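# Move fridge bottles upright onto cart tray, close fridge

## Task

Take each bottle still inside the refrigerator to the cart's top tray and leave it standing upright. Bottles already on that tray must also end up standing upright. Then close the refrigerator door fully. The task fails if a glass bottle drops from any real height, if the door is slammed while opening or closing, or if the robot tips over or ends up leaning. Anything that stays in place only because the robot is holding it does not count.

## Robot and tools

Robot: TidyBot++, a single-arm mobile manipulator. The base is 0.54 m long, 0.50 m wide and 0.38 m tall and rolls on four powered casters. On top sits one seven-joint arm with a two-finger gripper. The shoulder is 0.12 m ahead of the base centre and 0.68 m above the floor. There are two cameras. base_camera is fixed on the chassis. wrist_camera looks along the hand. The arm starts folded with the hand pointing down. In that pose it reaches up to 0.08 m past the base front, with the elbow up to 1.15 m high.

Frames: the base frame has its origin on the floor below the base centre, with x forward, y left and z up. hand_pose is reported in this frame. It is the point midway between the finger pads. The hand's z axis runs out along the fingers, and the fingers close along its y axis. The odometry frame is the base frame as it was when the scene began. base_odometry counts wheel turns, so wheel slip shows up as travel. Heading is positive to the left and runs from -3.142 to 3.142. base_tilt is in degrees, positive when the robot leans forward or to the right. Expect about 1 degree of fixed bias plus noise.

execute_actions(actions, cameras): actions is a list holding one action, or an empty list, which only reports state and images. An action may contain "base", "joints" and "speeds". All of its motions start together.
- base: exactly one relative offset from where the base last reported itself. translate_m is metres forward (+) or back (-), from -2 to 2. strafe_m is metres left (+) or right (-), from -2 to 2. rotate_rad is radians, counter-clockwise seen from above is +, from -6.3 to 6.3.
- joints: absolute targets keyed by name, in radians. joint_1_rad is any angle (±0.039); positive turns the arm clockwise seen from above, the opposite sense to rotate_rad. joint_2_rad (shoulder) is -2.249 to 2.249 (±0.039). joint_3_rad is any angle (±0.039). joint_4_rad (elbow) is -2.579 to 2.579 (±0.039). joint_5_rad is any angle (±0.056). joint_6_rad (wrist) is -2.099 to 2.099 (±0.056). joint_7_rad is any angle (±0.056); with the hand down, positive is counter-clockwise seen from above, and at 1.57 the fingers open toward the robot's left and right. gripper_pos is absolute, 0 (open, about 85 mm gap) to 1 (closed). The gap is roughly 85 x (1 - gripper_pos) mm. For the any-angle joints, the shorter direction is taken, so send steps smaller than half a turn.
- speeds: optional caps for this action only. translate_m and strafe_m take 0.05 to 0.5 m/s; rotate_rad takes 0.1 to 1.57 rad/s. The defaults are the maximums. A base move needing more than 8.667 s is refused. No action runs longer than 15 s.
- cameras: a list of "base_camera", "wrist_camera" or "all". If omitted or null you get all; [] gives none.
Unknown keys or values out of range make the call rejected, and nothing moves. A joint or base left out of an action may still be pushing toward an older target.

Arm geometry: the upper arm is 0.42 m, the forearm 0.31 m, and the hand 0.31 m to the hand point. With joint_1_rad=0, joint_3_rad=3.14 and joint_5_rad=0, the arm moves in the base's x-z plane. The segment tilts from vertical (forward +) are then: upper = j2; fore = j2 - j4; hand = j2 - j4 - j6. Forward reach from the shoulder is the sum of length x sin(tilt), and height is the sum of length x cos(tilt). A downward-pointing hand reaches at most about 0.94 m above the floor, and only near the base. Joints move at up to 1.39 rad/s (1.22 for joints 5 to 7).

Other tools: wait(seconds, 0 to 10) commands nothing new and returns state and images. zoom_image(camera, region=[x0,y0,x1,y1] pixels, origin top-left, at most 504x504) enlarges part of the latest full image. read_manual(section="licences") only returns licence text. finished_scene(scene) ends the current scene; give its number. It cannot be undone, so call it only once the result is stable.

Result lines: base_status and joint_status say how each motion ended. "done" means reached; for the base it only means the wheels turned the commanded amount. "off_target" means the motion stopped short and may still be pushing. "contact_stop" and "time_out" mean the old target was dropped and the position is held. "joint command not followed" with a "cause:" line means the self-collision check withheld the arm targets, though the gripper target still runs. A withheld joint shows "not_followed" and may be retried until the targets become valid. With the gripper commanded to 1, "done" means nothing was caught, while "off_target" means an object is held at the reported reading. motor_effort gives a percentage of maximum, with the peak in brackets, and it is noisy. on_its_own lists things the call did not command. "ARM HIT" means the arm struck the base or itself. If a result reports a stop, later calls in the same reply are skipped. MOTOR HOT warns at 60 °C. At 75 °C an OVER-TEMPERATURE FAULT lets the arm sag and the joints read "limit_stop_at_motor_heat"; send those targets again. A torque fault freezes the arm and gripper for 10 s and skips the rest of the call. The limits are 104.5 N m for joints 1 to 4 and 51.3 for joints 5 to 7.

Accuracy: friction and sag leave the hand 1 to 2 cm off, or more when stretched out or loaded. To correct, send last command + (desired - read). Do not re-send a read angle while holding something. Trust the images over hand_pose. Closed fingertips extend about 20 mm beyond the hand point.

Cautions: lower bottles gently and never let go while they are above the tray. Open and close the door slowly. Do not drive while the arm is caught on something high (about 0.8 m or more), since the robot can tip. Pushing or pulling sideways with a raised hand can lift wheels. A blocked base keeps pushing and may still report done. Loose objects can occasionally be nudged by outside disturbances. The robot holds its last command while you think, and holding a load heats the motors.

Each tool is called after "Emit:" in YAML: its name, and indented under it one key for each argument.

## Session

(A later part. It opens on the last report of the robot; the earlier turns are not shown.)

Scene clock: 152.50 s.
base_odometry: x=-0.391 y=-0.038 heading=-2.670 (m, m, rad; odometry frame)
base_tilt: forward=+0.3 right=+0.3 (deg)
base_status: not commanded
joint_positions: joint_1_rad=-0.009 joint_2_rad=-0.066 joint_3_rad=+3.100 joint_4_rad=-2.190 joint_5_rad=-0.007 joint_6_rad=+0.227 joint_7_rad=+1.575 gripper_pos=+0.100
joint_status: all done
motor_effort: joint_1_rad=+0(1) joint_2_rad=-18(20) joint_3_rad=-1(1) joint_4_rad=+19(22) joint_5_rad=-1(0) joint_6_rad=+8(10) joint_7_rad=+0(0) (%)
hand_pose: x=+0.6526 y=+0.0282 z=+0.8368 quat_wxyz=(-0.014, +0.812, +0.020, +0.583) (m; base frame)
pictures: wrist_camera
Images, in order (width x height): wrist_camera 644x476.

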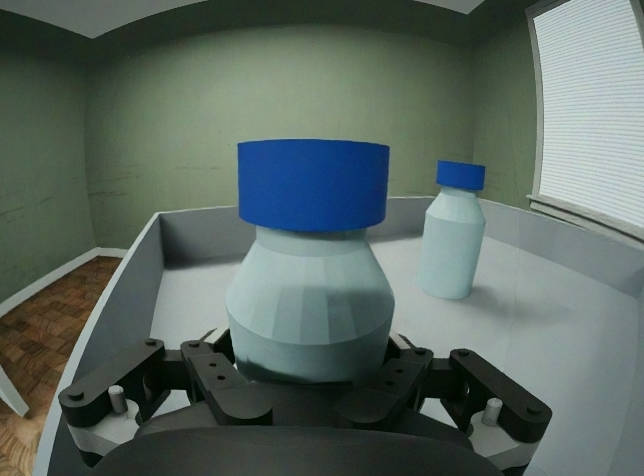

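Emit:
execute_actions:
  actions:
    - {"joints":{"gripper_pos":0,"joint_2_rad":-0.4,"joint_4_rad":-2.2,"joint_6_rad":0.0}}
  cameras: ["wrist_camera"]

Emit:
execute_actions:
  actions:
    - {"base":{"translate_m":-0.12},"joints":{"joint_2_rad":-0.55,"joint_4_rad":-2.3}}
  cameras: ["wrist_camera"]

Emit:
execute_actions:
  actions:
    - {"base":{"strafe_m":0.95},"joints":{"joint_6_rad":0.2}}
  cameras: []

Emit:
execute_actions:
  actions:
    - {"base":{"rotate_rad":1.57}}

Scene clock: 161.10 s.
base_odometry: x=-0.391 y=-0.038 heading=-2.670 (m, m, rad; odometry frame)
base_tilt: forward=+0.3 right=+0.3 (deg)
base_status: not commanded
joint_positions: joint_1_rad=-0.009 joint_2_rad=-0.391 joint_3_rad=+3.100 joint_4_rad=-2.190 joint_5_rad=-0.007 joint_6_rad=+0.046 joint_7_rad=+1.575 gripper_pos=+0.000
joint_status: all done
motor_effort: joint_1_rad=+0(0) joint_2_rad=-8(20) joint_3_rad=+1(1) joint_4_rad=+21(22) joint_5_rad=+0(0) joint_6_rad=+9(9) joint_7_rad=+1(1) (%)
hand_pose: x=+0.5698 y=+0.0267 z=+0.9434 quat_wxyz=(-0.010, +0.768, +0.022, +0.640) (m; base frame)
pictures: wrist_camera
Images, in order (width x height): wrist_camera 644x476.

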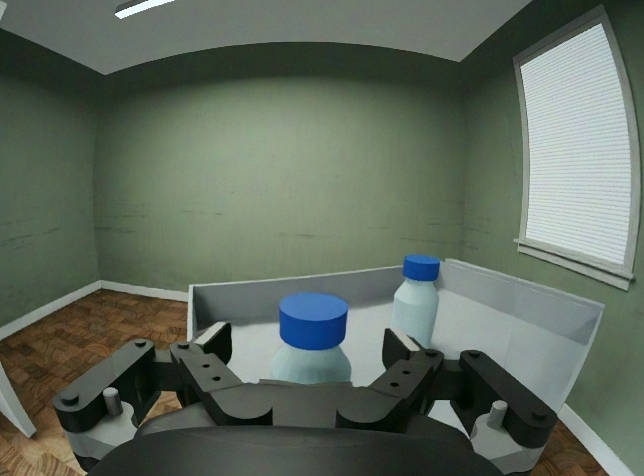

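Scene clock: 162.47 s.
base_odometry: x=-0.284 y=+0.016 heading=-2.670 (m, m, rad; odometry frame)
base_tilt: forward=+0.3 right=+0.3 (deg)
base_status: done
joint_positions: joint_1_rad=-0.009 joint_2_rad=-0.552 joint_3_rad=+3.100 joint_4_rad=-2.289 joint_5_rad=-0.007 joint_6_rad=+0.044 joint_7_rad=+1.575 gripper_pos=+0.000
joint_status: all done
motor_effort: joint_1_rad=+0(1) joint_2_rad=-3(13) joint_3_rad=+1(1) joint_4_rad=+22(22) joint_5_rad=-1(1) joint_6_rad=+9(10) joint_7_rad=+1(1) (%)
hand_pose: x=+0.5163 y=+0.0247 z=+0.9495 quat_wxyz=(-0.007, +0.749, +0.023, +0.662) (m; base frame)
pictures: wrist_camera
Images, in order (width x height): wrist_camera 644x476.

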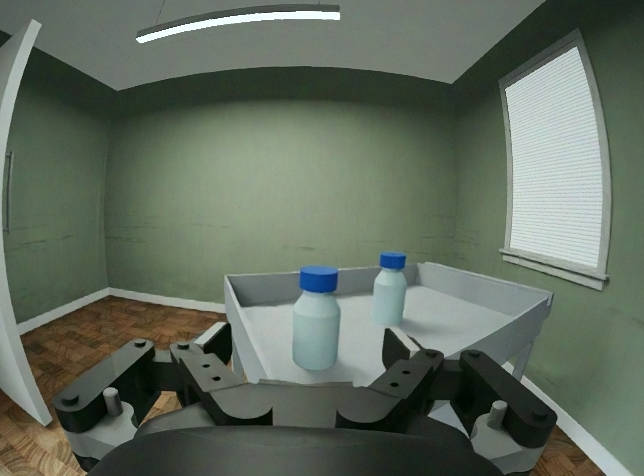

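Scene clock: 165.73 s.
base_odometry: x=+0.148 y=-0.830 heading=-2.670 (m, m, rad; odometry frame)
base_tilt: forward=+0.2 right=+0.3 (deg)
base_status: done
joint_positions: joint_1_rad=-0.009 joint_2_rad=-0.552 joint_3_rad=+3.100 joint_4_rad=-2.293 joint_5_rad=-0.007 joint_6_rad=+0.168 joint_7_rad=+1.575 gripper_pos=+0.000
joint_status: all done
motor_effort: joint_1_rad=+0(1) joint_2_rad=-3(4) joint_3_rad=+1(2) joint_4_rad=+22(24) joint_5_rad=+0(1) joint_6_rad=+9(11) joint_7_rad=+1(1) (%)
hand_pose: x=+0.5185 y=+0.0252 z=+0.9857 quat_wxyz=(-0.008, +0.708, +0.022, +0.706) (m; base frame)
pictures: none
No camera images: the call's "cameras" was empty. Leave "cameras" out to get every camera's image.

Scene clock: 168.07 s.
base_odometry: x=+0.148 y=-0.830 heading=-1.100 (m, m, rad; odometry frame)
base_tilt: forward=+0.2 right=+0.3 (deg)
base_status: done
joint_positions: joint_1_rad=-0.007 joint_2_rad=-0.552 joint_3_rad=+3.099 joint_4_rad=-2.293 joint_5_rad=-0.007 joint_6_rad=+0.168 joint_7_rad=+1.575 gripper_pos=+0.000
joint_status: not commanded
motor_effort: joint_1_rad=+0(0) joint_2_rad=-3(4) joint_3_rad=+1(2) joint_4_rad=+22(22) joint_5_rad=-1(1) joint_6_rad=+9(10) joint_7_rad=+1(1) (%)
hand_pose: x=+0.5185 y=+0.0251 z=+0.9857 quat_wxyz=(-0.008, +0.708, +0.022, +0.706) (m; base frame)
pictures: base_camera, wrist_camera
Images, in order (width x height): base_camera 644x364, wrist_camera 644x476.

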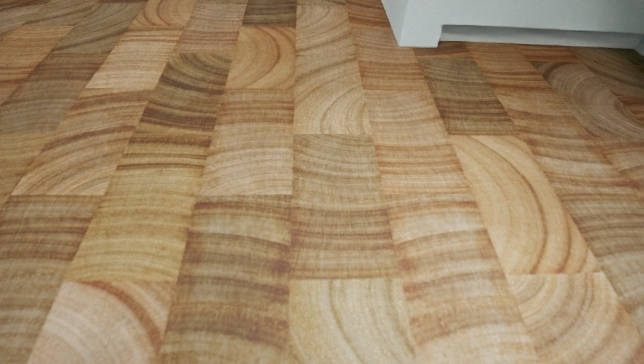

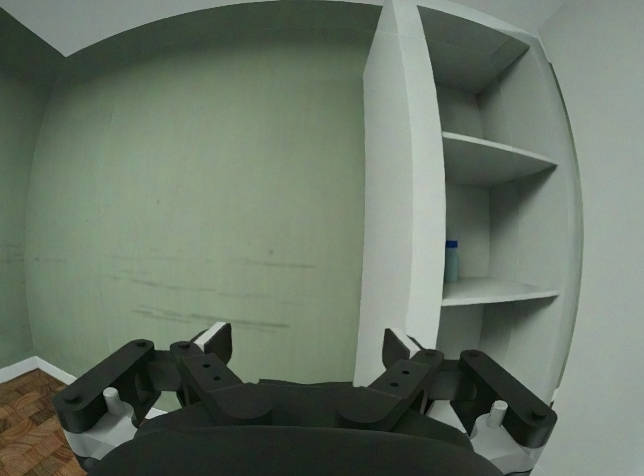

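Emit:
execute_actions:
  actions:
    - {"base":{"strafe_m":-0.41},"joints":{"joint_1_rad":0.03,"joint_2_rad":-0.31,"joint_4_rad":-1.95,"joint_6_rad":-0.24}}
  cameras: []

Emit:
execute_actions:
  actions:
    - {"base":{"translate_m":0.5}}

Scene clock: 177.93 s.
base_odometry: x=-0.218 y=-1.016 heading=-1.100 (m, m, rad; odometry frame)
base_tilt: forward=+0.2 right=+0.4 (deg)
base_status: done
joint_positions: joint_1_rad=+0.022 joint_2_rad=-0.323 joint_3_rad=+3.102 joint_4_rad=-1.965 joint_5_rad=-0.007 joint_6_rad=-0.197 joint_7_rad=+1.575 gripper_pos=+0.000
joint_status: all done
motor_effort: joint_1_rad=+0(2) joint_2_rad=-11(12) joint_3_rad=+0(3) joint_4_rad=+22(23) joint_5_rad=-2(2) joint_6_rad=+9(9) joint_7_rad=+0(0) (%)
hand_pose: x=+0.5985 y=+0.0130 z=+0.9757 quat_wxyz=(-0.001, +0.795, +0.010, +0.606) (m; base frame)
pictures: none
No camera images: the call's "cameras" was empty. Leave "cameras" out to get every camera's image.

Scene clock: 180.30 s.
base_odometry: x=+0.009 y=-1.462 heading=-1.100 (m, m, rad; odometry frame)
base_tilt: forward=+0.3 right=+0.3 (deg)
base_status: done
joint_positions: joint_1_rad=+0.022 joint_2_rad=-0.313 joint_3_rad=+3.102 joint_4_rad=-1.962 joint_5_rad=-0.007 joint_6_rad=-0.198 joint_7_rad=+1.575 gripper_pos=+0.000
joint_status: not commanded
motor_effort: joint_1_rad=+0(0) joint_2_rad=-11(14) joint_3_rad=+1(1) joint_4_rad=+22(23) joint_5_rad=-1(1) joint_6_rad=+9(9) joint_7_rad=+1(0) (%)
hand_pose: x=+0.6019 y=+0.0129 z=+0.9725 quat_wxyz=(-0.001, +0.798, +0.010, +0.603) (m; base frame)
pictures: base_camera, wrist_camera
Images, in order (width x height): base_camera 644x364, wrist_camera 644x476.

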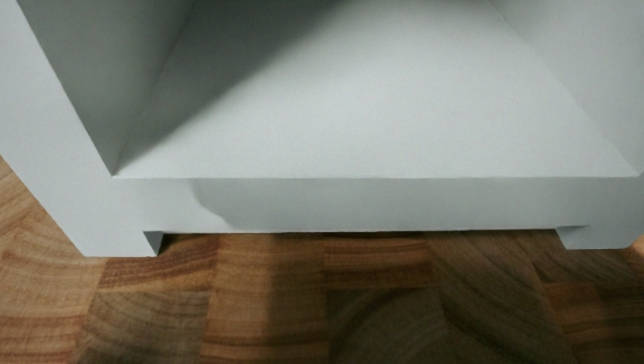

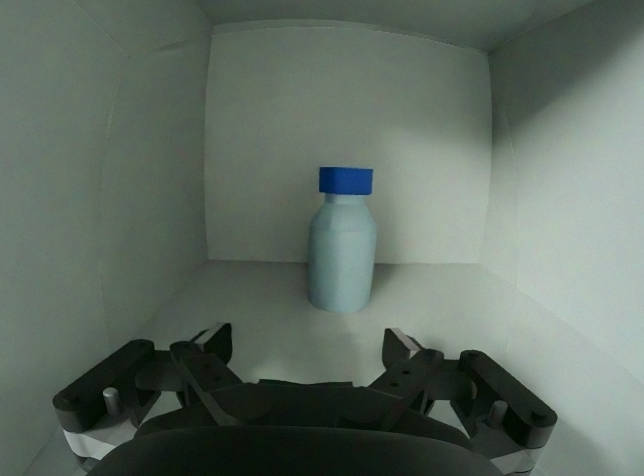

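Emit:
execute_actions:
  actions:
    - {"base":{"strafe_m":-0.035}}
  cameras: []

Emit:
execute_actions:
  actions:
    - {"base":{"translate_m":0.08},"speeds":{"translate_m":0.12}}
  cameras: ["wrist_camera"]

Scene clock: 184.57 s.
base_odometry: x=-0.022 y=-1.478 heading=-1.100 (m, m, rad; odometry frame)
base_tilt: forward=+0.3 right=+0.4 (deg)
base_status: done
joint_positions: joint_1_rad=+0.024 joint_2_rad=-0.313 joint_3_rad=+3.103 joint_4_rad=-1.962 joint_5_rad=-0.007 joint_6_rad=-0.198 joint_7_rad=+1.575 gripper_pos=+0.000
joint_status: not commanded
motor_effort: joint_1_rad=+0(1) joint_2_rad=-12(13) joint_3_rad=+0(3) joint_4_rad=+22(22) joint_5_rad=-1(0) joint_6_rad=+9(10) joint_7_rad=+1(0) (%)
hand_pose: x=+0.6019 y=+0.0112 z=+0.9726 quat_wxyz=(+0.000, +0.798, +0.008, +0.603) (m; base frame)
pictures: none
No camera images: the call's "cameras" was empty. Leave "cameras" out to get every camera's image.

Scene clock: 185.83 s.
base_odometry: x=+0.014 y=-1.550 heading=-1.100 (m, m, rad; odometry frame)
base_tilt: forward=+0.3 right=+0.3 (deg)
base_status: done
joint_positions: joint_1_rad=+0.024 joint_2_rad=-0.312 joint_3_rad=+3.103 joint_4_rad=-1.961 joint_5_rad=-0.007 joint_6_rad=-0.198 joint_7_rad=+1.575 gripper_pos=+0.000
joint_status: not commanded
motor_effort: joint_1_rad=-1(0) joint_2_rad=-11(15) joint_3_rad=+0(1) joint_4_rad=+22(23) joint_5_rad=+0(1) joint_6_rad=+9(10) joint_7_rad=+1(1) (%)
hand_pose: x=+0.6022 y=+0.0112 z=+0.9724 quat_wxyz=(+0.000, +0.798, +0.008, +0.603) (m; base frame)
pictures: wrist_camera
Images, in order (width x height): wrist_camera 644x476.

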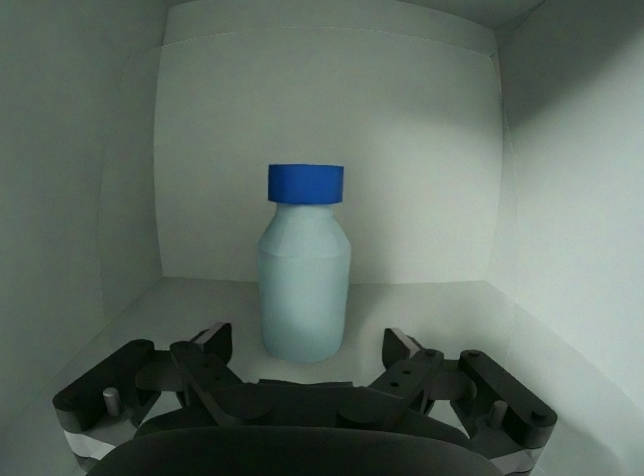

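Emit:
execute_actions:
  actions:
    - {"base":{"translate_m":0.07},"speeds":{"translate_m":0.12},"joints":{"joint_4_rad":-2.0}}
  cameras: ["wrist_camera"]

Scene clock: 189.97 s.
base_odometry: x=+0.046 y=-1.612 heading=-1.100 (m, m, rad; odometry frame)
base_tilt: forward=+0.3 right=+0.3 (deg)
base_status: done
joint_positions: joint_1_rad=+0.024 joint_2_rad=-0.311 joint_3_rad=+3.103 joint_4_rad=-1.994 joint_5_rad=-0.007 joint_6_rad=-0.198 joint_7_rad=+1.575 gripper_pos=+0.000
joint_status: all done
motor_effort: joint_1_rad=-1(1) joint_2_rad=-11(14) joint_3_rad=+1(1) joint_4_rad=+22(23) joint_5_rad=+0(1) joint_6_rad=+8(10) joint_7_rad=+0(1) (%)
hand_pose: x=+0.5985 y=+0.0109 z=+0.9522 quat_wxyz=(+0.000, +0.808, +0.008, +0.589) (m; base frame)
pictures: wrist_camera
Images, in order (width x height): wrist_camera 644x476.

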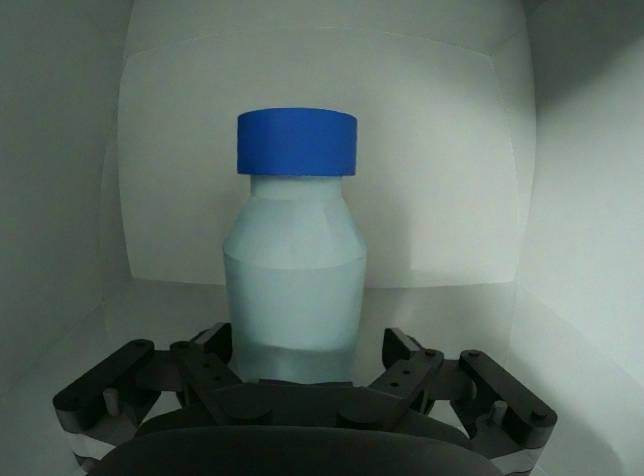

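Emit:
execute_actions:
  actions:
    - {"base":{"strafe_m":0.008}}
  cameras: []

Emit:
execute_actions:
  actions:
    - {"joints":{"gripper_pos":1}}
  cameras: ["wrist_camera"]

Emit:
execute_actions:
  actions:
    - {"joints":{"joint_4_rad":-1.88,"joint_6_rad":-0.24}}
  cameras: ["wrist_camera"]

Scene clock: 193.57 s.
base_odometry: x=+0.053 y=-1.609 heading=-1.100 (m, m, rad; odometry frame)
base_tilt: forward=+0.3 right=+0.3 (deg)
base_status: done
joint_positions: joint_1_rad=+0.025 joint_2_rad=-0.311 joint_3_rad=+3.102 joint_4_rad=-1.994 joint_5_rad=-0.007 joint_6_rad=-0.198 joint_7_rad=+1.575 gripper_pos=+0.000
joint_status: not commanded
motor_effort: joint_1_rad=+0(1) joint_2_rad=-11(13) joint_3_rad=+0(3) joint_4_rad=+22(22) joint_5_rad=-1(1) joint_6_rad=+9(9) joint_7_rad=+1(1) (%)
hand_pose: x=+0.5985 y=+0.0114 z=+0.9522 quat_wxyz=(+0.000, +0.808, +0.008, +0.589) (m; base frame)
pictures: none
No camera images: the call's "cameras" was empty. Leave "cameras" out to get every camera's image.

Scene clock: 194.67 s.
base_odometry: x=+0.053 y=-1.609 heading=-1.101 (m, m, rad; odometry frame)
base_tilt: forward=+0.3 right=+0.3 (deg)
base_status: not commanded
joint_positions: joint_1_rad=+0.025 joint_2_rad=-0.312 joint_3_rad=+3.102 joint_4_rad=-1.993 joint_5_rad=-0.007 joint_6_rad=-0.198 joint_7_rad=+1.575 gripper_pos=+0.263
joint_status: gripper_pos off_target (ended at +0.263, target +1.000)
motor_effort: joint_1_rad=+0(1) joint_2_rad=-11(11) joint_3_rad=+1(1) joint_4_rad=+21(22) joint_5_rad=-1(1) joint_6_rad=+8(10) joint_7_rad=+0(0) (%)
hand_pose: x=+0.5982 y=+0.0114 z=+0.9527 quat_wxyz=(+0.000, +0.807, +0.008, +0.590) (m; base frame)
pictures: wrist_camera
Images, in order (width x height): wrist_camera 644x476.

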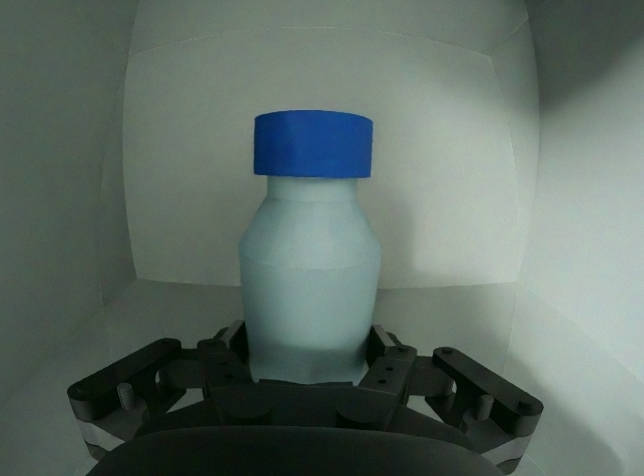

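Scene clock: 195.70 s.
base_odometry: x=+0.053 y=-1.609 heading=-1.101 (m, m, rad; odometry frame)
base_tilt: forward=+0.3 right=+0.3 (deg)
base_status: not commanded
joint_positions: joint_1_rad=+0.025 joint_2_rad=-0.302 joint_3_rad=+3.102 joint_4_rad=-1.913 joint_5_rad=-0.007 joint_6_rad=-0.226 joint_7_rad=+1.575 gripper_pos=+0.263
joint_status: all done
motor_effort: joint_1_rad=+0(1) joint_2_rad=-16(16) joint_3_rad=+0(1) joint_4_rad=+26(28) joint_5_rad=-1(1) joint_6_rad=+13(14) joint_7_rad=+1(0) (%)
hand_pose: x=+0.6078 y=+0.0119 z=+0.9889 quat_wxyz=(-0.001, +0.795, +0.008, +0.607) (m; base frame)
pictures: wrist_camera
Images, in order (width x height): wrist_camera 644x476.

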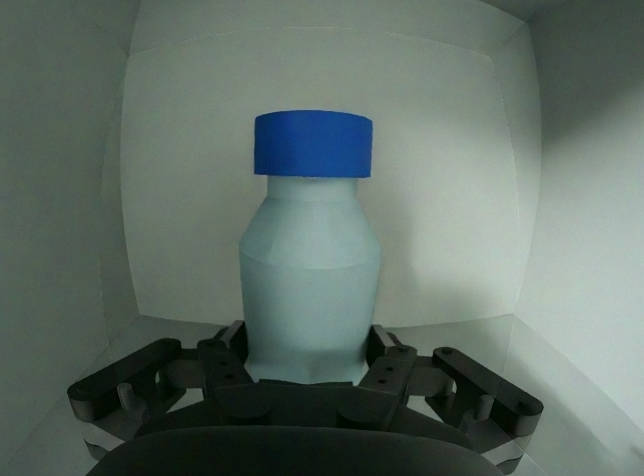

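Emit:
execute_actions:
  actions:
    - {"base":{"translate_m":-0.7},"speeds":{"translate_m":0.35}}
  cameras: []

Emit:
execute_actions:
  actions:
    - {"base":{"strafe_m":0.36},"joints":{"joint_2_rad":-0.4,"joint_4_rad":-1.75,"joint_6_rad":-0.5}}
  cameras: []

Emit:
execute_actions:
  actions:
    - {"base":{"rotate_rad":-1.57},"speeds":{"rotate_rad":0.8}}
  cameras: []

Emit:
execute_actions:
  actions:
    - {"base":{"strafe_m":-0.95}}
  cameras: ["base_camera"]

Emit:
execute_actions:
  actions:
    - {"base":{"rotate_rad":0.5},"speeds":{"rotate_rad":0.5},"joints":{"joint_1_rad":0.3}}

Scene clock: 215.00 s.
base_odometry: x=-0.264 y=-0.984 heading=-1.100 (m, m, rad; odometry frame)
base_tilt: forward=+0.3 right=+0.3 (deg)
base_status: done
joint_positions: joint_1_rad=+0.025 joint_2_rad=-0.296 joint_3_rad=+3.102 joint_4_rad=-1.913 joint_5_rad=-0.007 joint_6_rad=-0.226 joint_7_rad=+1.575 gripper_pos=+0.263
joint_status: not commanded
motor_effort: joint_1_rad=+0(1) joint_2_rad=-16(19) joint_3_rad=+0(1) joint_4_rad=+26(28) joint_5_rad=-1(0) joint_6_rad=+13(14) joint_7_rad=+1(0) (%)
hand_pose: x=+0.6096 y=+0.0117 z=+0.9859 quat_wxyz=(-0.001, +0.797, +0.008, +0.605) (m; base frame)
pictures: none
No camera images: the call's "cameras" was empty. Leave "cameras" out to get every camera's image.

Scene clock: 217.07 s.
base_odometry: x=+0.057 y=-0.821 heading=-1.100 (m, m, rad; odometry frame)
base_tilt: forward=+0.3 right=+0.3 (deg)
base_status: done
joint_positions: joint_1_rad=+0.026 joint_2_rad=-0.372 joint_3_rad=+3.096 joint_4_rad=-1.783 joint_5_rad=-0.007 joint_6_rad=-0.482 joint_7_rad=+1.575 gripper_pos=+0.263
joint_status: all done
motor_effort: joint_1_rad=+0(2) joint_2_rad=-13(18) joint_3_rad=+1(3) joint_4_rad=+26(27) joint_5_rad=-1(0) joint_6_rad=+13(12) joint_7_rad=+1(1) (%)
hand_pose: x=+0.5709 y=+0.0153 z=+1.0249 quat_wxyz=(+0.000, +0.811, +0.012, +0.584) (m; base frame)
pictures: none
No camera images: the call's "cameras" was empty. Leave "cameras" out to get every camera's image.

Scene clock: 219.90 s.
base_odometry: x=+0.057 y=-0.821 heading=-2.669 (m, m, rad; odometry frame)
base_tilt: forward=+0.2 right=+0.3 (deg)
base_status: done
joint_positions: joint_1_rad=+0.028 joint_2_rad=-0.372 joint_3_rad=+3.100 joint_4_rad=-1.783 joint_5_rad=-0.007 joint_6_rad=-0.483 joint_7_rad=+1.575 gripper_pos=+0.263
joint_status: not commanded
motor_effort: joint_1_rad=+0(2) joint_2_rad=-12(14) joint_3_rad=+0(3) joint_4_rad=+26(27) joint_5_rad=-1(0) joint_6_rad=+13(14) joint_7_rad=+1(1) (%)
hand_pose: x=+0.5710 y=+0.0126 z=+1.0249 quat_wxyz=(+0.001, +0.811, +0.009, +0.584) (m; base frame)
pictures: none
No camera images: the call's "cameras" was empty. Leave "cameras" out to get every camera's image.

Scene clock: 223.17 s.
base_odometry: x=-0.374 y=+0.026 heading=-2.670 (m, m, rad; odometry frame)
base_tilt: forward=+0.3 right=+0.3 (deg)
base_status: done
joint_positions: joint_1_rad=+0.028 joint_2_rad=-0.372 joint_3_rad=+3.100 joint_4_rad=-1.783 joint_5_rad=-0.007 joint_6_rad=-0.483 joint_7_rad=+1.575 gripper_pos=+0.263
joint_status: not commanded
motor_effort: joint_1_rad=+0(1) joint_2_rad=-12(14) joint_3_rad=+0(4) joint_4_rad=+26(27) joint_5_rad=+0(0) joint_6_rad=+12(13) joint_7_rad=+1(1) (%)
hand_pose: x=+0.5710 y=+0.0126 z=+1.0248 quat_wxyz=(+0.001, +0.812, +0.009, +0.584) (m; base frame)
pictures: base_camera
Images, in order (width x height): base_camera 644x364.

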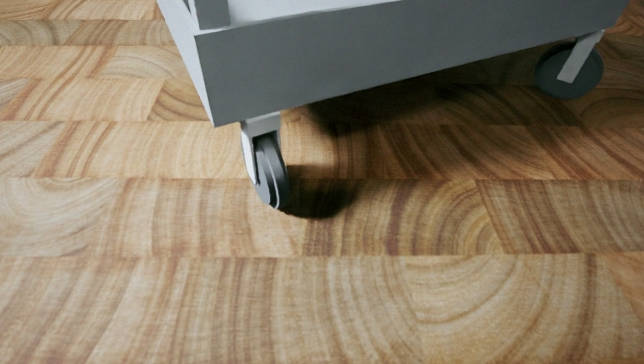

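Scene clock: 224.83 s.
base_odometry: x=-0.374 y=+0.026 heading=-2.171 (m, m, rad; odometry frame)
base_tilt: forward=+0.3 right=+0.3 (deg)
base_status: done
joint_positions: joint_1_rad=+0.293 joint_2_rad=-0.372 joint_3_rad=+3.097 joint_4_rad=-1.783 joint_5_rad=-0.007 joint_6_rad=-0.483 joint_7_rad=+1.575 gripper_pos=+0.263
joint_status: all done
motor_effort: joint_1_rad=-1(2) joint_2_rad=-12(13) joint_3_rad=+1(3) joint_4_rad=+26(26) joint_5_rad=-1(1) joint_6_rad=+13(13) joint_7_rad=+1(1) (%)
hand_pose: x=+0.5589 y=-0.1046 z=+1.0248 quat_wxyz=(+0.078, +0.806, -0.097, +0.579) (m; base frame)
pictures: base_camera, wrist_camera
Images, in order (width x height): base_camera 644x364, wrist_camera 644x476.

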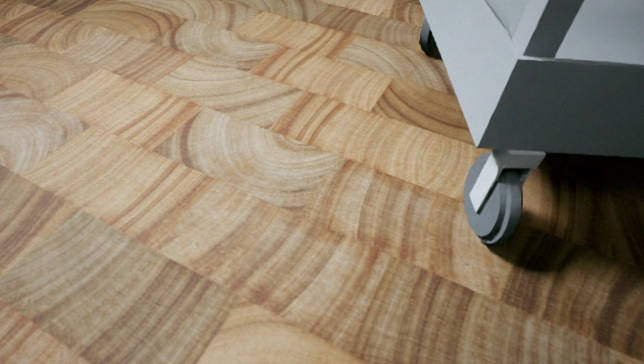

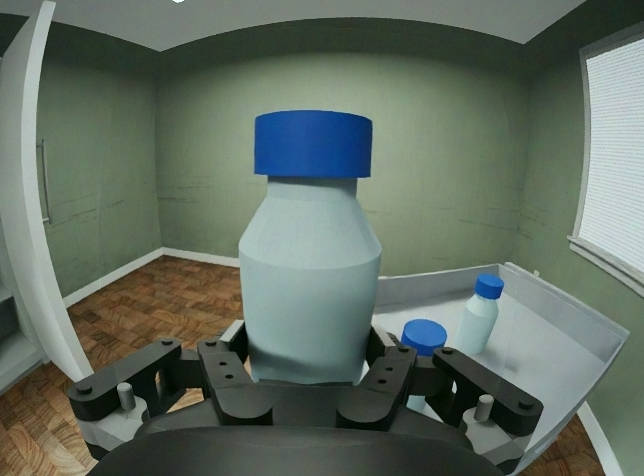

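Emit:
execute_actions:
  actions:
    - {"joints":{"joint_4_rad":-1.66,"joint_6_rad":-0.48}}
  cameras: []

Emit:
execute_actions:
  actions:
    - {"base":{"strafe_m":-0.53},"joints":{"joint_1_rad":0.0},"speeds":{"strafe_m":0.3}}

Emit:
execute_actions:
  actions:
    - {"joints":{"joint_2_rad":-0.28,"joint_4_rad":-1.88,"joint_6_rad":-0.25}}

Scene clock: 230.60 s.
base_odometry: x=-0.374 y=+0.026 heading=-2.171 (m, m, rad; odometry frame)
base_tilt: forward=+0.3 right=+0.4 (deg)
base_status: not commanded
joint_positions: joint_1_rad=+0.293 joint_2_rad=-0.373 joint_3_rad=+3.097 joint_4_rad=-1.688 joint_5_rad=-0.007 joint_6_rad=-0.483 joint_7_rad=+1.575 gripper_pos=+0.263
joint_status: all done
motor_effort: joint_1_rad=+0(0) joint_2_rad=-12(14) joint_3_rad=+1(0) joint_4_rad=+26(28) joint_5_rad=-1(0) joint_6_rad=+13(14) joint_7_rad=+1(1) (%)
hand_pose: x=+0.5607 y=-0.1040 z=+1.0827 quat_wxyz=(+0.083, +0.777, -0.093, +0.617) (m; base frame)
pictures: none
No camera images: the call's "cameras" was empty. Leave "cameras" out to get every camera's image.

Scene clock: 233.37 s.
base_odometry: x=-0.812 y=+0.324 heading=-2.170 (m, m, rad; odometry frame)
base_tilt: forward=+0.3 right=+0.3 (deg)
base_status: done
joint_positions: joint_1_rad=+0.008 joint_2_rad=-0.373 joint_3_rad=+3.099 joint_4_rad=-1.688 joint_5_rad=-0.007 joint_6_rad=-0.483 joint_7_rad=+1.575 gripper_pos=+0.263
joint_status: all done
motor_effort: joint_1_rad=+0(1) joint_2_rad=-12(13) joint_3_rad=+1(4) joint_4_rad=+26(26) joint_5_rad=+0(0) joint_6_rad=+13(13) joint_7_rad=+1(1) (%)
hand_pose: x=+0.5722 y=+0.0229 z=+1.0827 quat_wxyz=(-0.005, +0.783, +0.018, +0.622) (m; base frame)
pictures: base_camera, wrist_camera
Images, in order (width x height): base_camera 644x364, wrist_camera 644x476.

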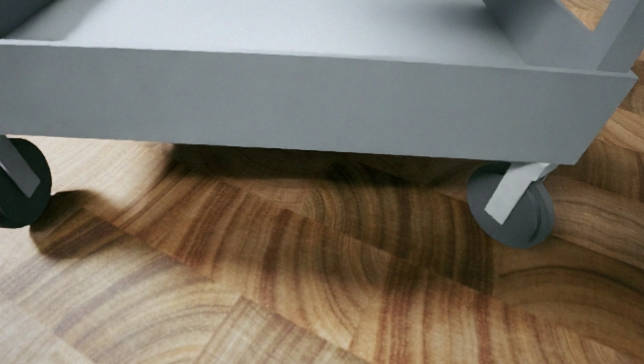

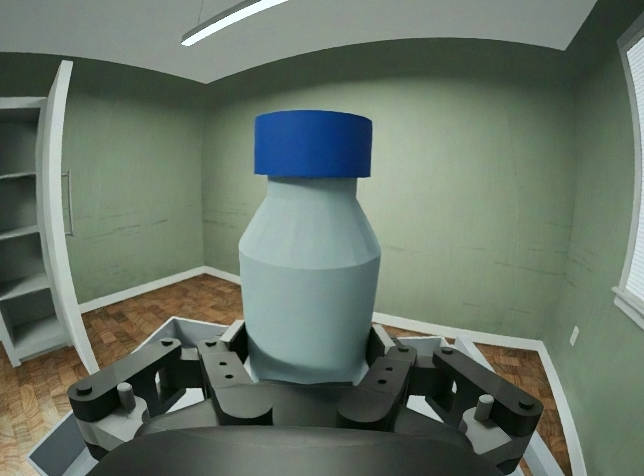

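Scene clock: 234.80 s.
base_odometry: x=-0.812 y=+0.324 heading=-2.170 (m, m, rad; odometry frame)
base_tilt: forward=+0.3 right=+0.3 (deg)
base_status: not commanded
joint_positions: joint_1_rad=+0.008 joint_2_rad=-0.261 joint_3_rad=+3.099 joint_4_rad=-1.901 joint_5_rad=-0.007 joint_6_rad=-0.322 joint_7_rad=+1.575 gripper_pos=+0.263
joint_status: joint_6_rad off_target (ended at -0.322, target -0.250); the others done
motor_effort: joint_1_rad=+0(0) joint_2_rad=-17(20) joint_3_rad=+0(1) joint_4_rad=+26(28) joint_5_rad=-1(1) joint_6_rad=+14(13) joint_7_rad=+0(1) (%)
hand_pose: x=+0.6109 y=+0.0213 z=+0.9475 quat_wxyz=(-0.006, +0.831, +0.017, +0.556) (m; base frame)
pictures: base_camera, wrist_camera
Images, in order (width x height): base_camera 644x364, wrist_camera 644x476.

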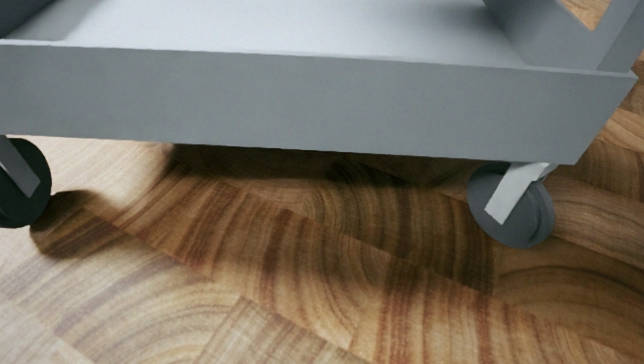

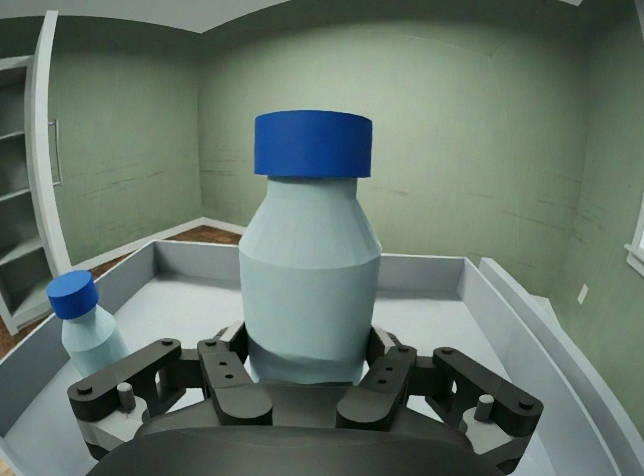

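Emit:
execute_actions:
  actions:
    - {"base":{"strafe_m":-0.11},"joints":{"joint_2_rad":-0.31,"joint_6_rad":-0.17},"speeds":{"strafe_m":0.15}}
  cameras: ["wrist_camera"]

Emit:
execute_actions:
  actions:
    - {"joints":{"joint_2_rad":-0.26,"joint_4_rad":-2.2,"joint_6_rad":0.17}}
  cameras: ["wrist_camera"]

Scene clock: 242.00 s.
base_odometry: x=-0.903 y=+0.386 heading=-2.169 (m, m, rad; odometry frame)
base_tilt: forward=+0.3 right=+0.4 (deg)
base_status: done
joint_positions: joint_1_rad=+0.005 joint_2_rad=-0.275 joint_3_rad=+3.100 joint_4_rad=-1.901 joint_5_rad=-0.007 joint_6_rad=-0.233 joint_7_rad=+1.575 gripper_pos=+0.263
joint_status: joint_6_rad off_target (ended at -0.233, target -0.170); the others done
motor_effort: joint_1_rad=-1(1) joint_2_rad=-16(19) joint_3_rad=+0(3) joint_4_rad=+26(28) joint_5_rad=-1(1) joint_6_rad=+13(12) joint_7_rad=+1(1) (%)
hand_pose: x=+0.6163 y=+0.0227 z=+0.9809 quat_wxyz=(-0.007, +0.801, +0.017, +0.598) (m; base frame)
pictures: wrist_camera
Images, in order (width x height): wrist_camera 644x476.

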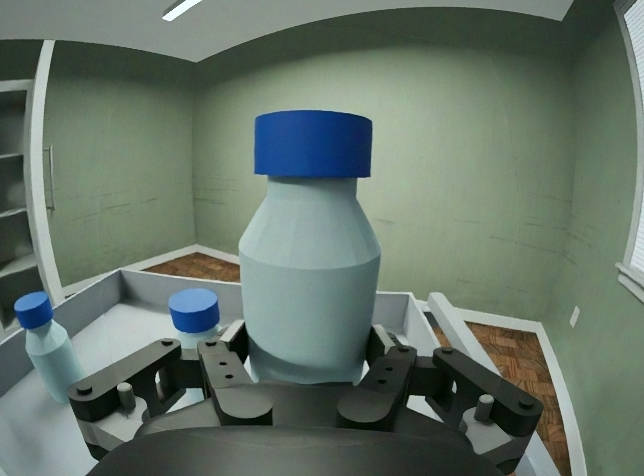

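Scene clock: 243.50 s.
base_odometry: x=-0.903 y=+0.386 heading=-2.169 (m, m, rad; odometry frame)
base_tilt: forward=+0.3 right=+0.3 (deg)
base_status: not commanded
joint_positions: joint_1_rad=+0.005 joint_2_rad=-0.256 joint_3_rad=+3.100 joint_4_rad=-2.215 joint_5_rad=-0.007 joint_6_rad=+0.098 joint_7_rad=+1.575 gripper_pos=+0.263
joint_status: joint_6_rad off_target (ended at +0.098, target +0.170); the others done
motor_effort: joint_1_rad=-1(0) joint_2_rad=-16(17) joint_3_rad=+0(0) joint_4_rad=+25(27) joint_5_rad=-1(1) joint_6_rad=+13(14) joint_7_rad=+1(1) (%)
hand_pose: x=+0.6009 y=+0.0203 z=+0.8806 quat_wxyz=(-0.007, +0.802, +0.016, +0.597) (m; base frame)
pictures: wrist_camera
Images, in order (width x height): wrist_camera 644x476.

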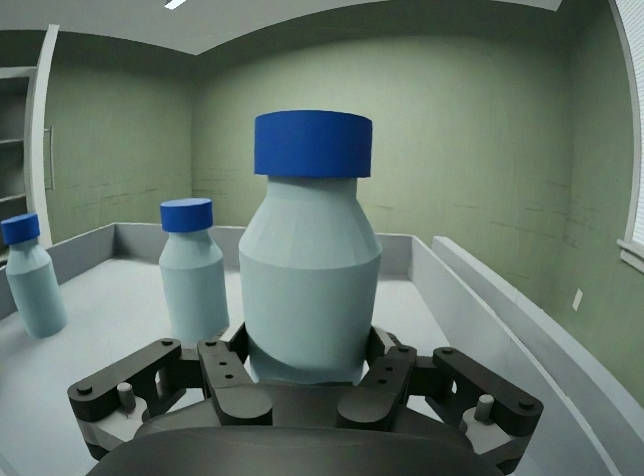

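Emit:
execute_actions:
  actions:
    - {"joints":{"joint_2_rad":-0.25,"joint_4_rad":-2.34,"joint_6_rad":0.30}}
  cameras: ["wrist_camera"]

Scene clock: 247.90 s.
base_odometry: x=-0.903 y=+0.386 heading=-2.169 (m, m, rad; odometry frame)
base_tilt: forward=+0.3 right=+0.3 (deg)
base_status: not commanded
joint_positions: joint_1_rad=+0.005 joint_2_rad=-0.256 joint_3_rad=+3.100 joint_4_rad=-2.307 joint_5_rad=-0.007 joint_6_rad=+0.262 joint_7_rad=+1.575 gripper_pos=+0.263
joint_status: all done
motor_effort: joint_1_rad=+0(0) joint_2_rad=-11(16) joint_3_rad=+0(1) joint_4_rad=+17(25) joint_5_rad=-1(0) joint_6_rad=+9(12) joint_7_rad=+0(1) (%)
hand_pose: x=+0.5943 y=+0.0197 z=+0.8762 quat_wxyz=(-0.007, +0.780, +0.016, +0.626) (m; base frame)
pictures: wrist_camera
Images, in order (width x height): wrist_camera 644x476.

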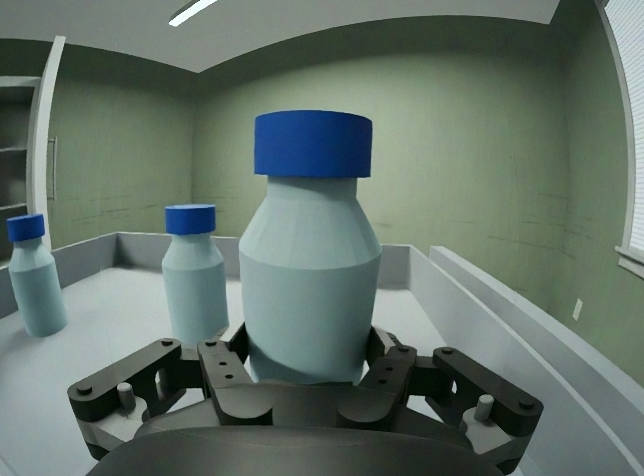

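Emit:
execute_actions:
  actions:
    - {"joints":{"joint_2_rad":-0.3,"joint_4_rad":-2.18,"joint_6_rad":0.17}}
  cameras: []

Emit:
execute_actions:
  actions:
    - {"base":{"translate_m":0.07},"speeds":{"translate_m":0.1}}
  cameras: ["base_camera"]

Emit:
execute_actions:
  actions:
    - {"joints":{"joint_2_rad":-0.24,"joint_4_rad":-2.27,"joint_6_rad":0.2}}
  cameras: ["wrist_camera"]

Scene clock: 253.27 s.
base_odometry: x=-0.903 y=+0.386 heading=-2.169 (m, m, rad; odometry frame)
base_tilt: forward=+0.3 right=+0.4 (deg)
base_status: not commanded
joint_positions: joint_1_rad=+0.005 joint_2_rad=-0.262 joint_3_rad=+3.100 joint_4_rad=-2.212 joint_5_rad=-0.007 joint_6_rad=+0.189 joint_7_rad=+1.575 gripper_pos=+0.263
joint_status: all done
motor_effort: joint_1_rad=+0(0) joint_2_rad=-16(16) joint_3_rad=+0(1) joint_4_rad=+25(26) joint_5_rad=-1(1) joint_6_rad=+13(15) joint_7_rad=+1(1) (%)
hand_pose: x=+0.6069 y=+0.0207 z=+0.9131 quat_wxyz=(-0.007, +0.771, +0.016, +0.637) (m; base frame)
pictures: none
No camera images: the call's "cameras" was empty. Leave "cameras" out to get every camera's image.

Scene clock: 254.53 s.
base_odometry: x=-0.942 y=+0.329 heading=-2.169 (m, m, rad; odometry frame)
base_tilt: forward=+0.3 right=+0.3 (deg)
base_status: done
joint_positions: joint_1_rad=+0.005 joint_2_rad=-0.268 joint_3_rad=+3.100 joint_4_rad=-2.212 joint_5_rad=-0.007 joint_6_rad=+0.187 joint_7_rad=+1.575 gripper_pos=+0.263
joint_status: not commanded
motor_effort: joint_1_rad=+0(1) joint_2_rad=-16(19) joint_3_rad=+0(1) joint_4_rad=+25(26) joint_5_rad=-1(1) joint_6_rad=+14(14) joint_7_rad=+1(1) (%)
hand_pose: x=+0.6054 y=+0.0207 z=+0.9156 quat_wxyz=(-0.007, +0.769, +0.016, +0.639) (m; base frame)
pictures: base_camera
Images, in order (width x height): base_camera 644x364.

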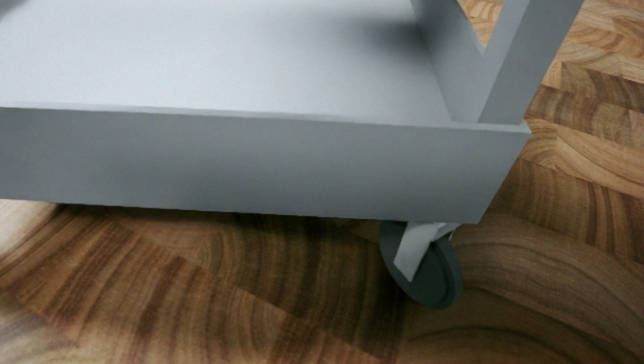

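Scene clock: 255.50 s.
base_odometry: x=-0.942 y=+0.329 heading=-2.169 (m, m, rad; odometry frame)
base_tilt: forward=+0.3 right=+0.3 (deg)
base_status: not commanded
joint_positions: joint_1_rad=+0.005 joint_2_rad=-0.231 joint_3_rad=+3.100 joint_4_rad=-2.290 joint_5_rad=-0.007 joint_6_rad=+0.187 joint_7_rad=+1.575 gripper_pos=+0.263
joint_status: all done
motor_effort: joint_1_rad=+0(0) joint_2_rad=-16(17) joint_3_rad=+0(0) joint_4_rad=+24(26) joint_5_rad=-1(1) joint_6_rad=+13(14) joint_7_rad=+0(1) (%)
hand_pose: x=+0.5968 y=+0.0196 z=+0.8511 quat_wxyz=(-0.007, +0.805, +0.016, +0.593) (m; base frame)
pictures: wrist_camera
Images, in order (width x height): wrist_camera 644x476.

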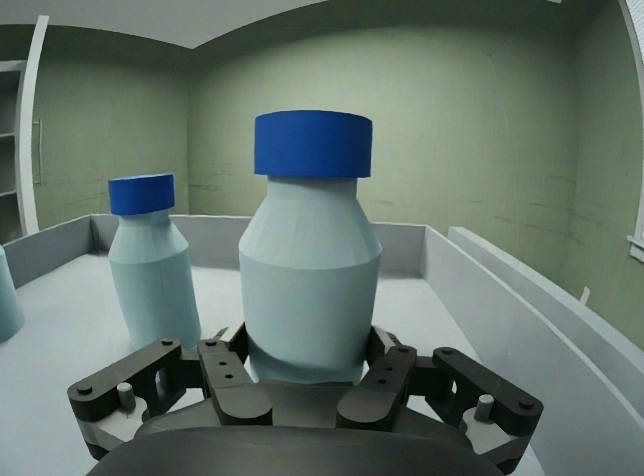

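Lower a bit more.

Emit:
execute_actions:
  actions:
    - {"joints":{"joint_2_rad":-0.2,"joint_4_rad":-2.32,"joint_6_rad":0.26}}
  cameras: ["wrist_camera"]

Scene clock: 259.73 s.
base_odometry: x=-0.942 y=+0.329 heading=-2.169 (m, m, rad; odometry frame)
base_tilt: forward=+0.3 right=+0.4 (deg)
base_status: not commanded
joint_positions: joint_1_rad=+0.005 joint_2_rad=-0.214 joint_3_rad=+3.100 joint_4_rad=-2.308 joint_5_rad=-0.007 joint_6_rad=+0.201 joint_7_rad=+1.575 gripper_pos=+0.263
joint_status: joint_6_rad off_target (ended at +0.201, target +0.260); the others done
motor_effort: joint_1_rad=+0(1) joint_2_rad=-14(16) joint_3_rad=+0(0) joint_4_rad=+20(24) joint_5_rad=-1(0) joint_6_rad=+11(14) joint_7_rad=+1(1) (%)
hand_pose: x=+0.5965 y=+0.0194 z=+0.8373 quat_wxyz=(-0.007, +0.811, +0.016, +0.585) (m; base frame)
pictures: wrist_camera
Images, in order (width x height): wrist_camera 644x476.

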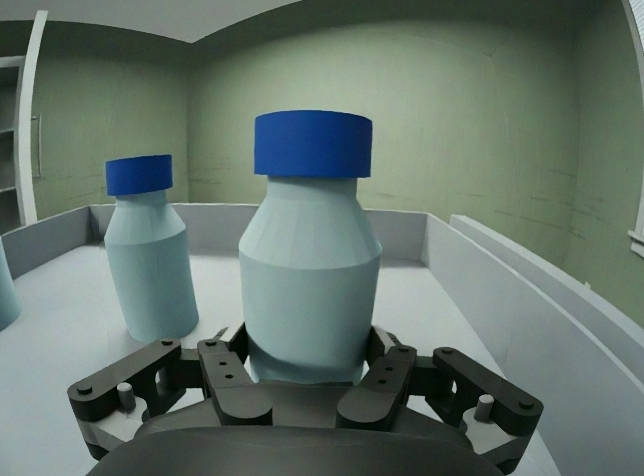

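Emit:
execute_actions:
  actions:
    - {"joints":{"joint_6_rad":0.17,"gripper_pos":0.05}}
  cameras: ["wrist_camera"]

Emit:
execute_actions:
  actions:
    - {"joints":{"joint_2_rad":-0.45,"joint_4_rad":-2.2,"joint_6_rad":-0.12}}
  cameras: ["wrist_camera"]

Emit:
execute_actions:
  actions:
    - {"base":{"translate_m":-0.3},"joints":{"joint_2_rad":-0.55,"joint_4_rad":-2.2}}
  cameras: ["wrist_camera"]

Scene clock: 266.77 s.
base_odometry: x=-0.942 y=+0.329 heading=-2.169 (m, m, rad; odometry frame)
base_tilt: forward=+0.3 right=+0.3 (deg)
base_status: not commanded
joint_positions: joint_1_rad=+0.005 joint_2_rad=-0.214 joint_3_rad=+3.100 joint_4_rad=-2.307 joint_5_rad=-0.007 joint_6_rad=+0.200 joint_7_rad=+1.575 gripper_pos=+0.050
joint_status: all done
motor_effort: joint_1_rad=+0(1) joint_2_rad=-12(14) joint_3_rad=+0(1) joint_4_rad=+18(20) joint_5_rad=-1(1) joint_6_rad=+8(11) joint_7_rad=+1(1) (%)
hand_pose: x=+0.5964 y=+0.0194 z=+0.8370 quat_wxyz=(-0.007, +0.811, +0.016, +0.584) (m; base frame)
pictures: wrist_camera
Images, in order (width x height): wrist_camera 644x476.

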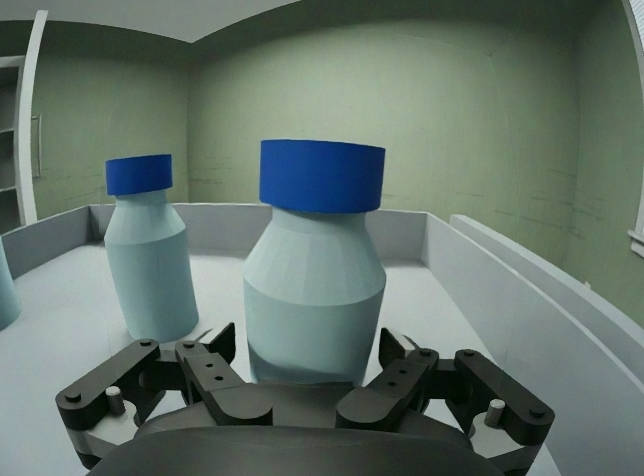

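Scene clock: 268.10 s.
base_odometry: x=-0.942 y=+0.329 heading=-2.169 (m, m, rad; odometry frame)
base_tilt: forward=+0.3 right=+0.3 (deg)
base_status: not commanded
joint_positions: joint_1_rad=+0.005 joint_2_rad=-0.443 joint_3_rad=+3.100 joint_4_rad=-2.211 joint_5_rad=-0.007 joint_6_rad=-0.074 joint_7_rad=+1.575 gripper_pos=+0.050
joint_status: all done
motor_effort: joint_1_rad=-1(0) joint_2_rad=-6(14) joint_3_rad=+0(1) joint_4_rad=+21(21) joint_5_rad=-1(1) joint_6_rad=+9(9) joint_7_rad=+1(0) (%)
hand_pose: x=+0.5461 y=+0.0197 z=+0.9167 quat_wxyz=(-0.004, +0.796, +0.018, +0.605) (m; base frame)
pictures: wrist_camera
Images, in order (width x height): wrist_camera 644x476.

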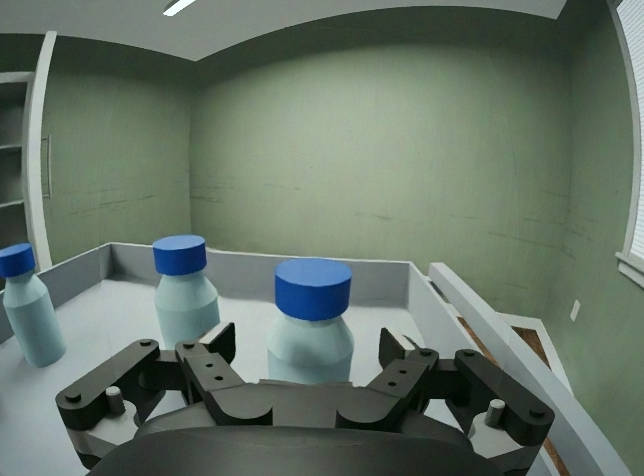

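Scene clock: 270.07 s.
base_odometry: x=-0.773 y=+0.577 heading=-2.169 (m, m, rad; odometry frame)
base_tilt: forward=+0.3 right=+0.3 (deg)
base_status: done
joint_positions: joint_1_rad=+0.005 joint_2_rad=-0.547 joint_3_rad=+3.100 joint_4_rad=-2.210 joint_5_rad=-0.007 joint_6_rad=-0.077 joint_7_rad=+1.575 gripper_pos=+0.050
joint_status: all done
motor_effort: joint_1_rad=+0(0) joint_2_rad=-3(10) joint_3_rad=+1(4) joint_4_rad=+22(23) joint_5_rad=-1(0) joint_6_rad=+9(10) joint_7_rad=+1(1) (%)
hand_pose: x=+0.5193 y=+0.0200 z=+0.9594 quat_wxyz=(-0.003, +0.764, +0.018, +0.645) (m; base frame)
pictures: wrist_camera
Images, in order (width x height): wrist_camera 644x476.

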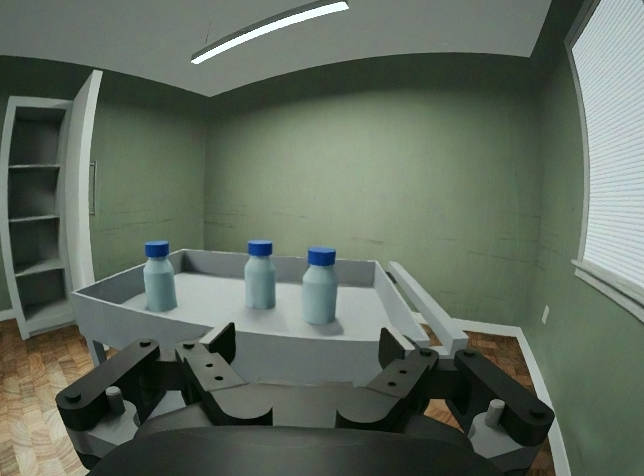

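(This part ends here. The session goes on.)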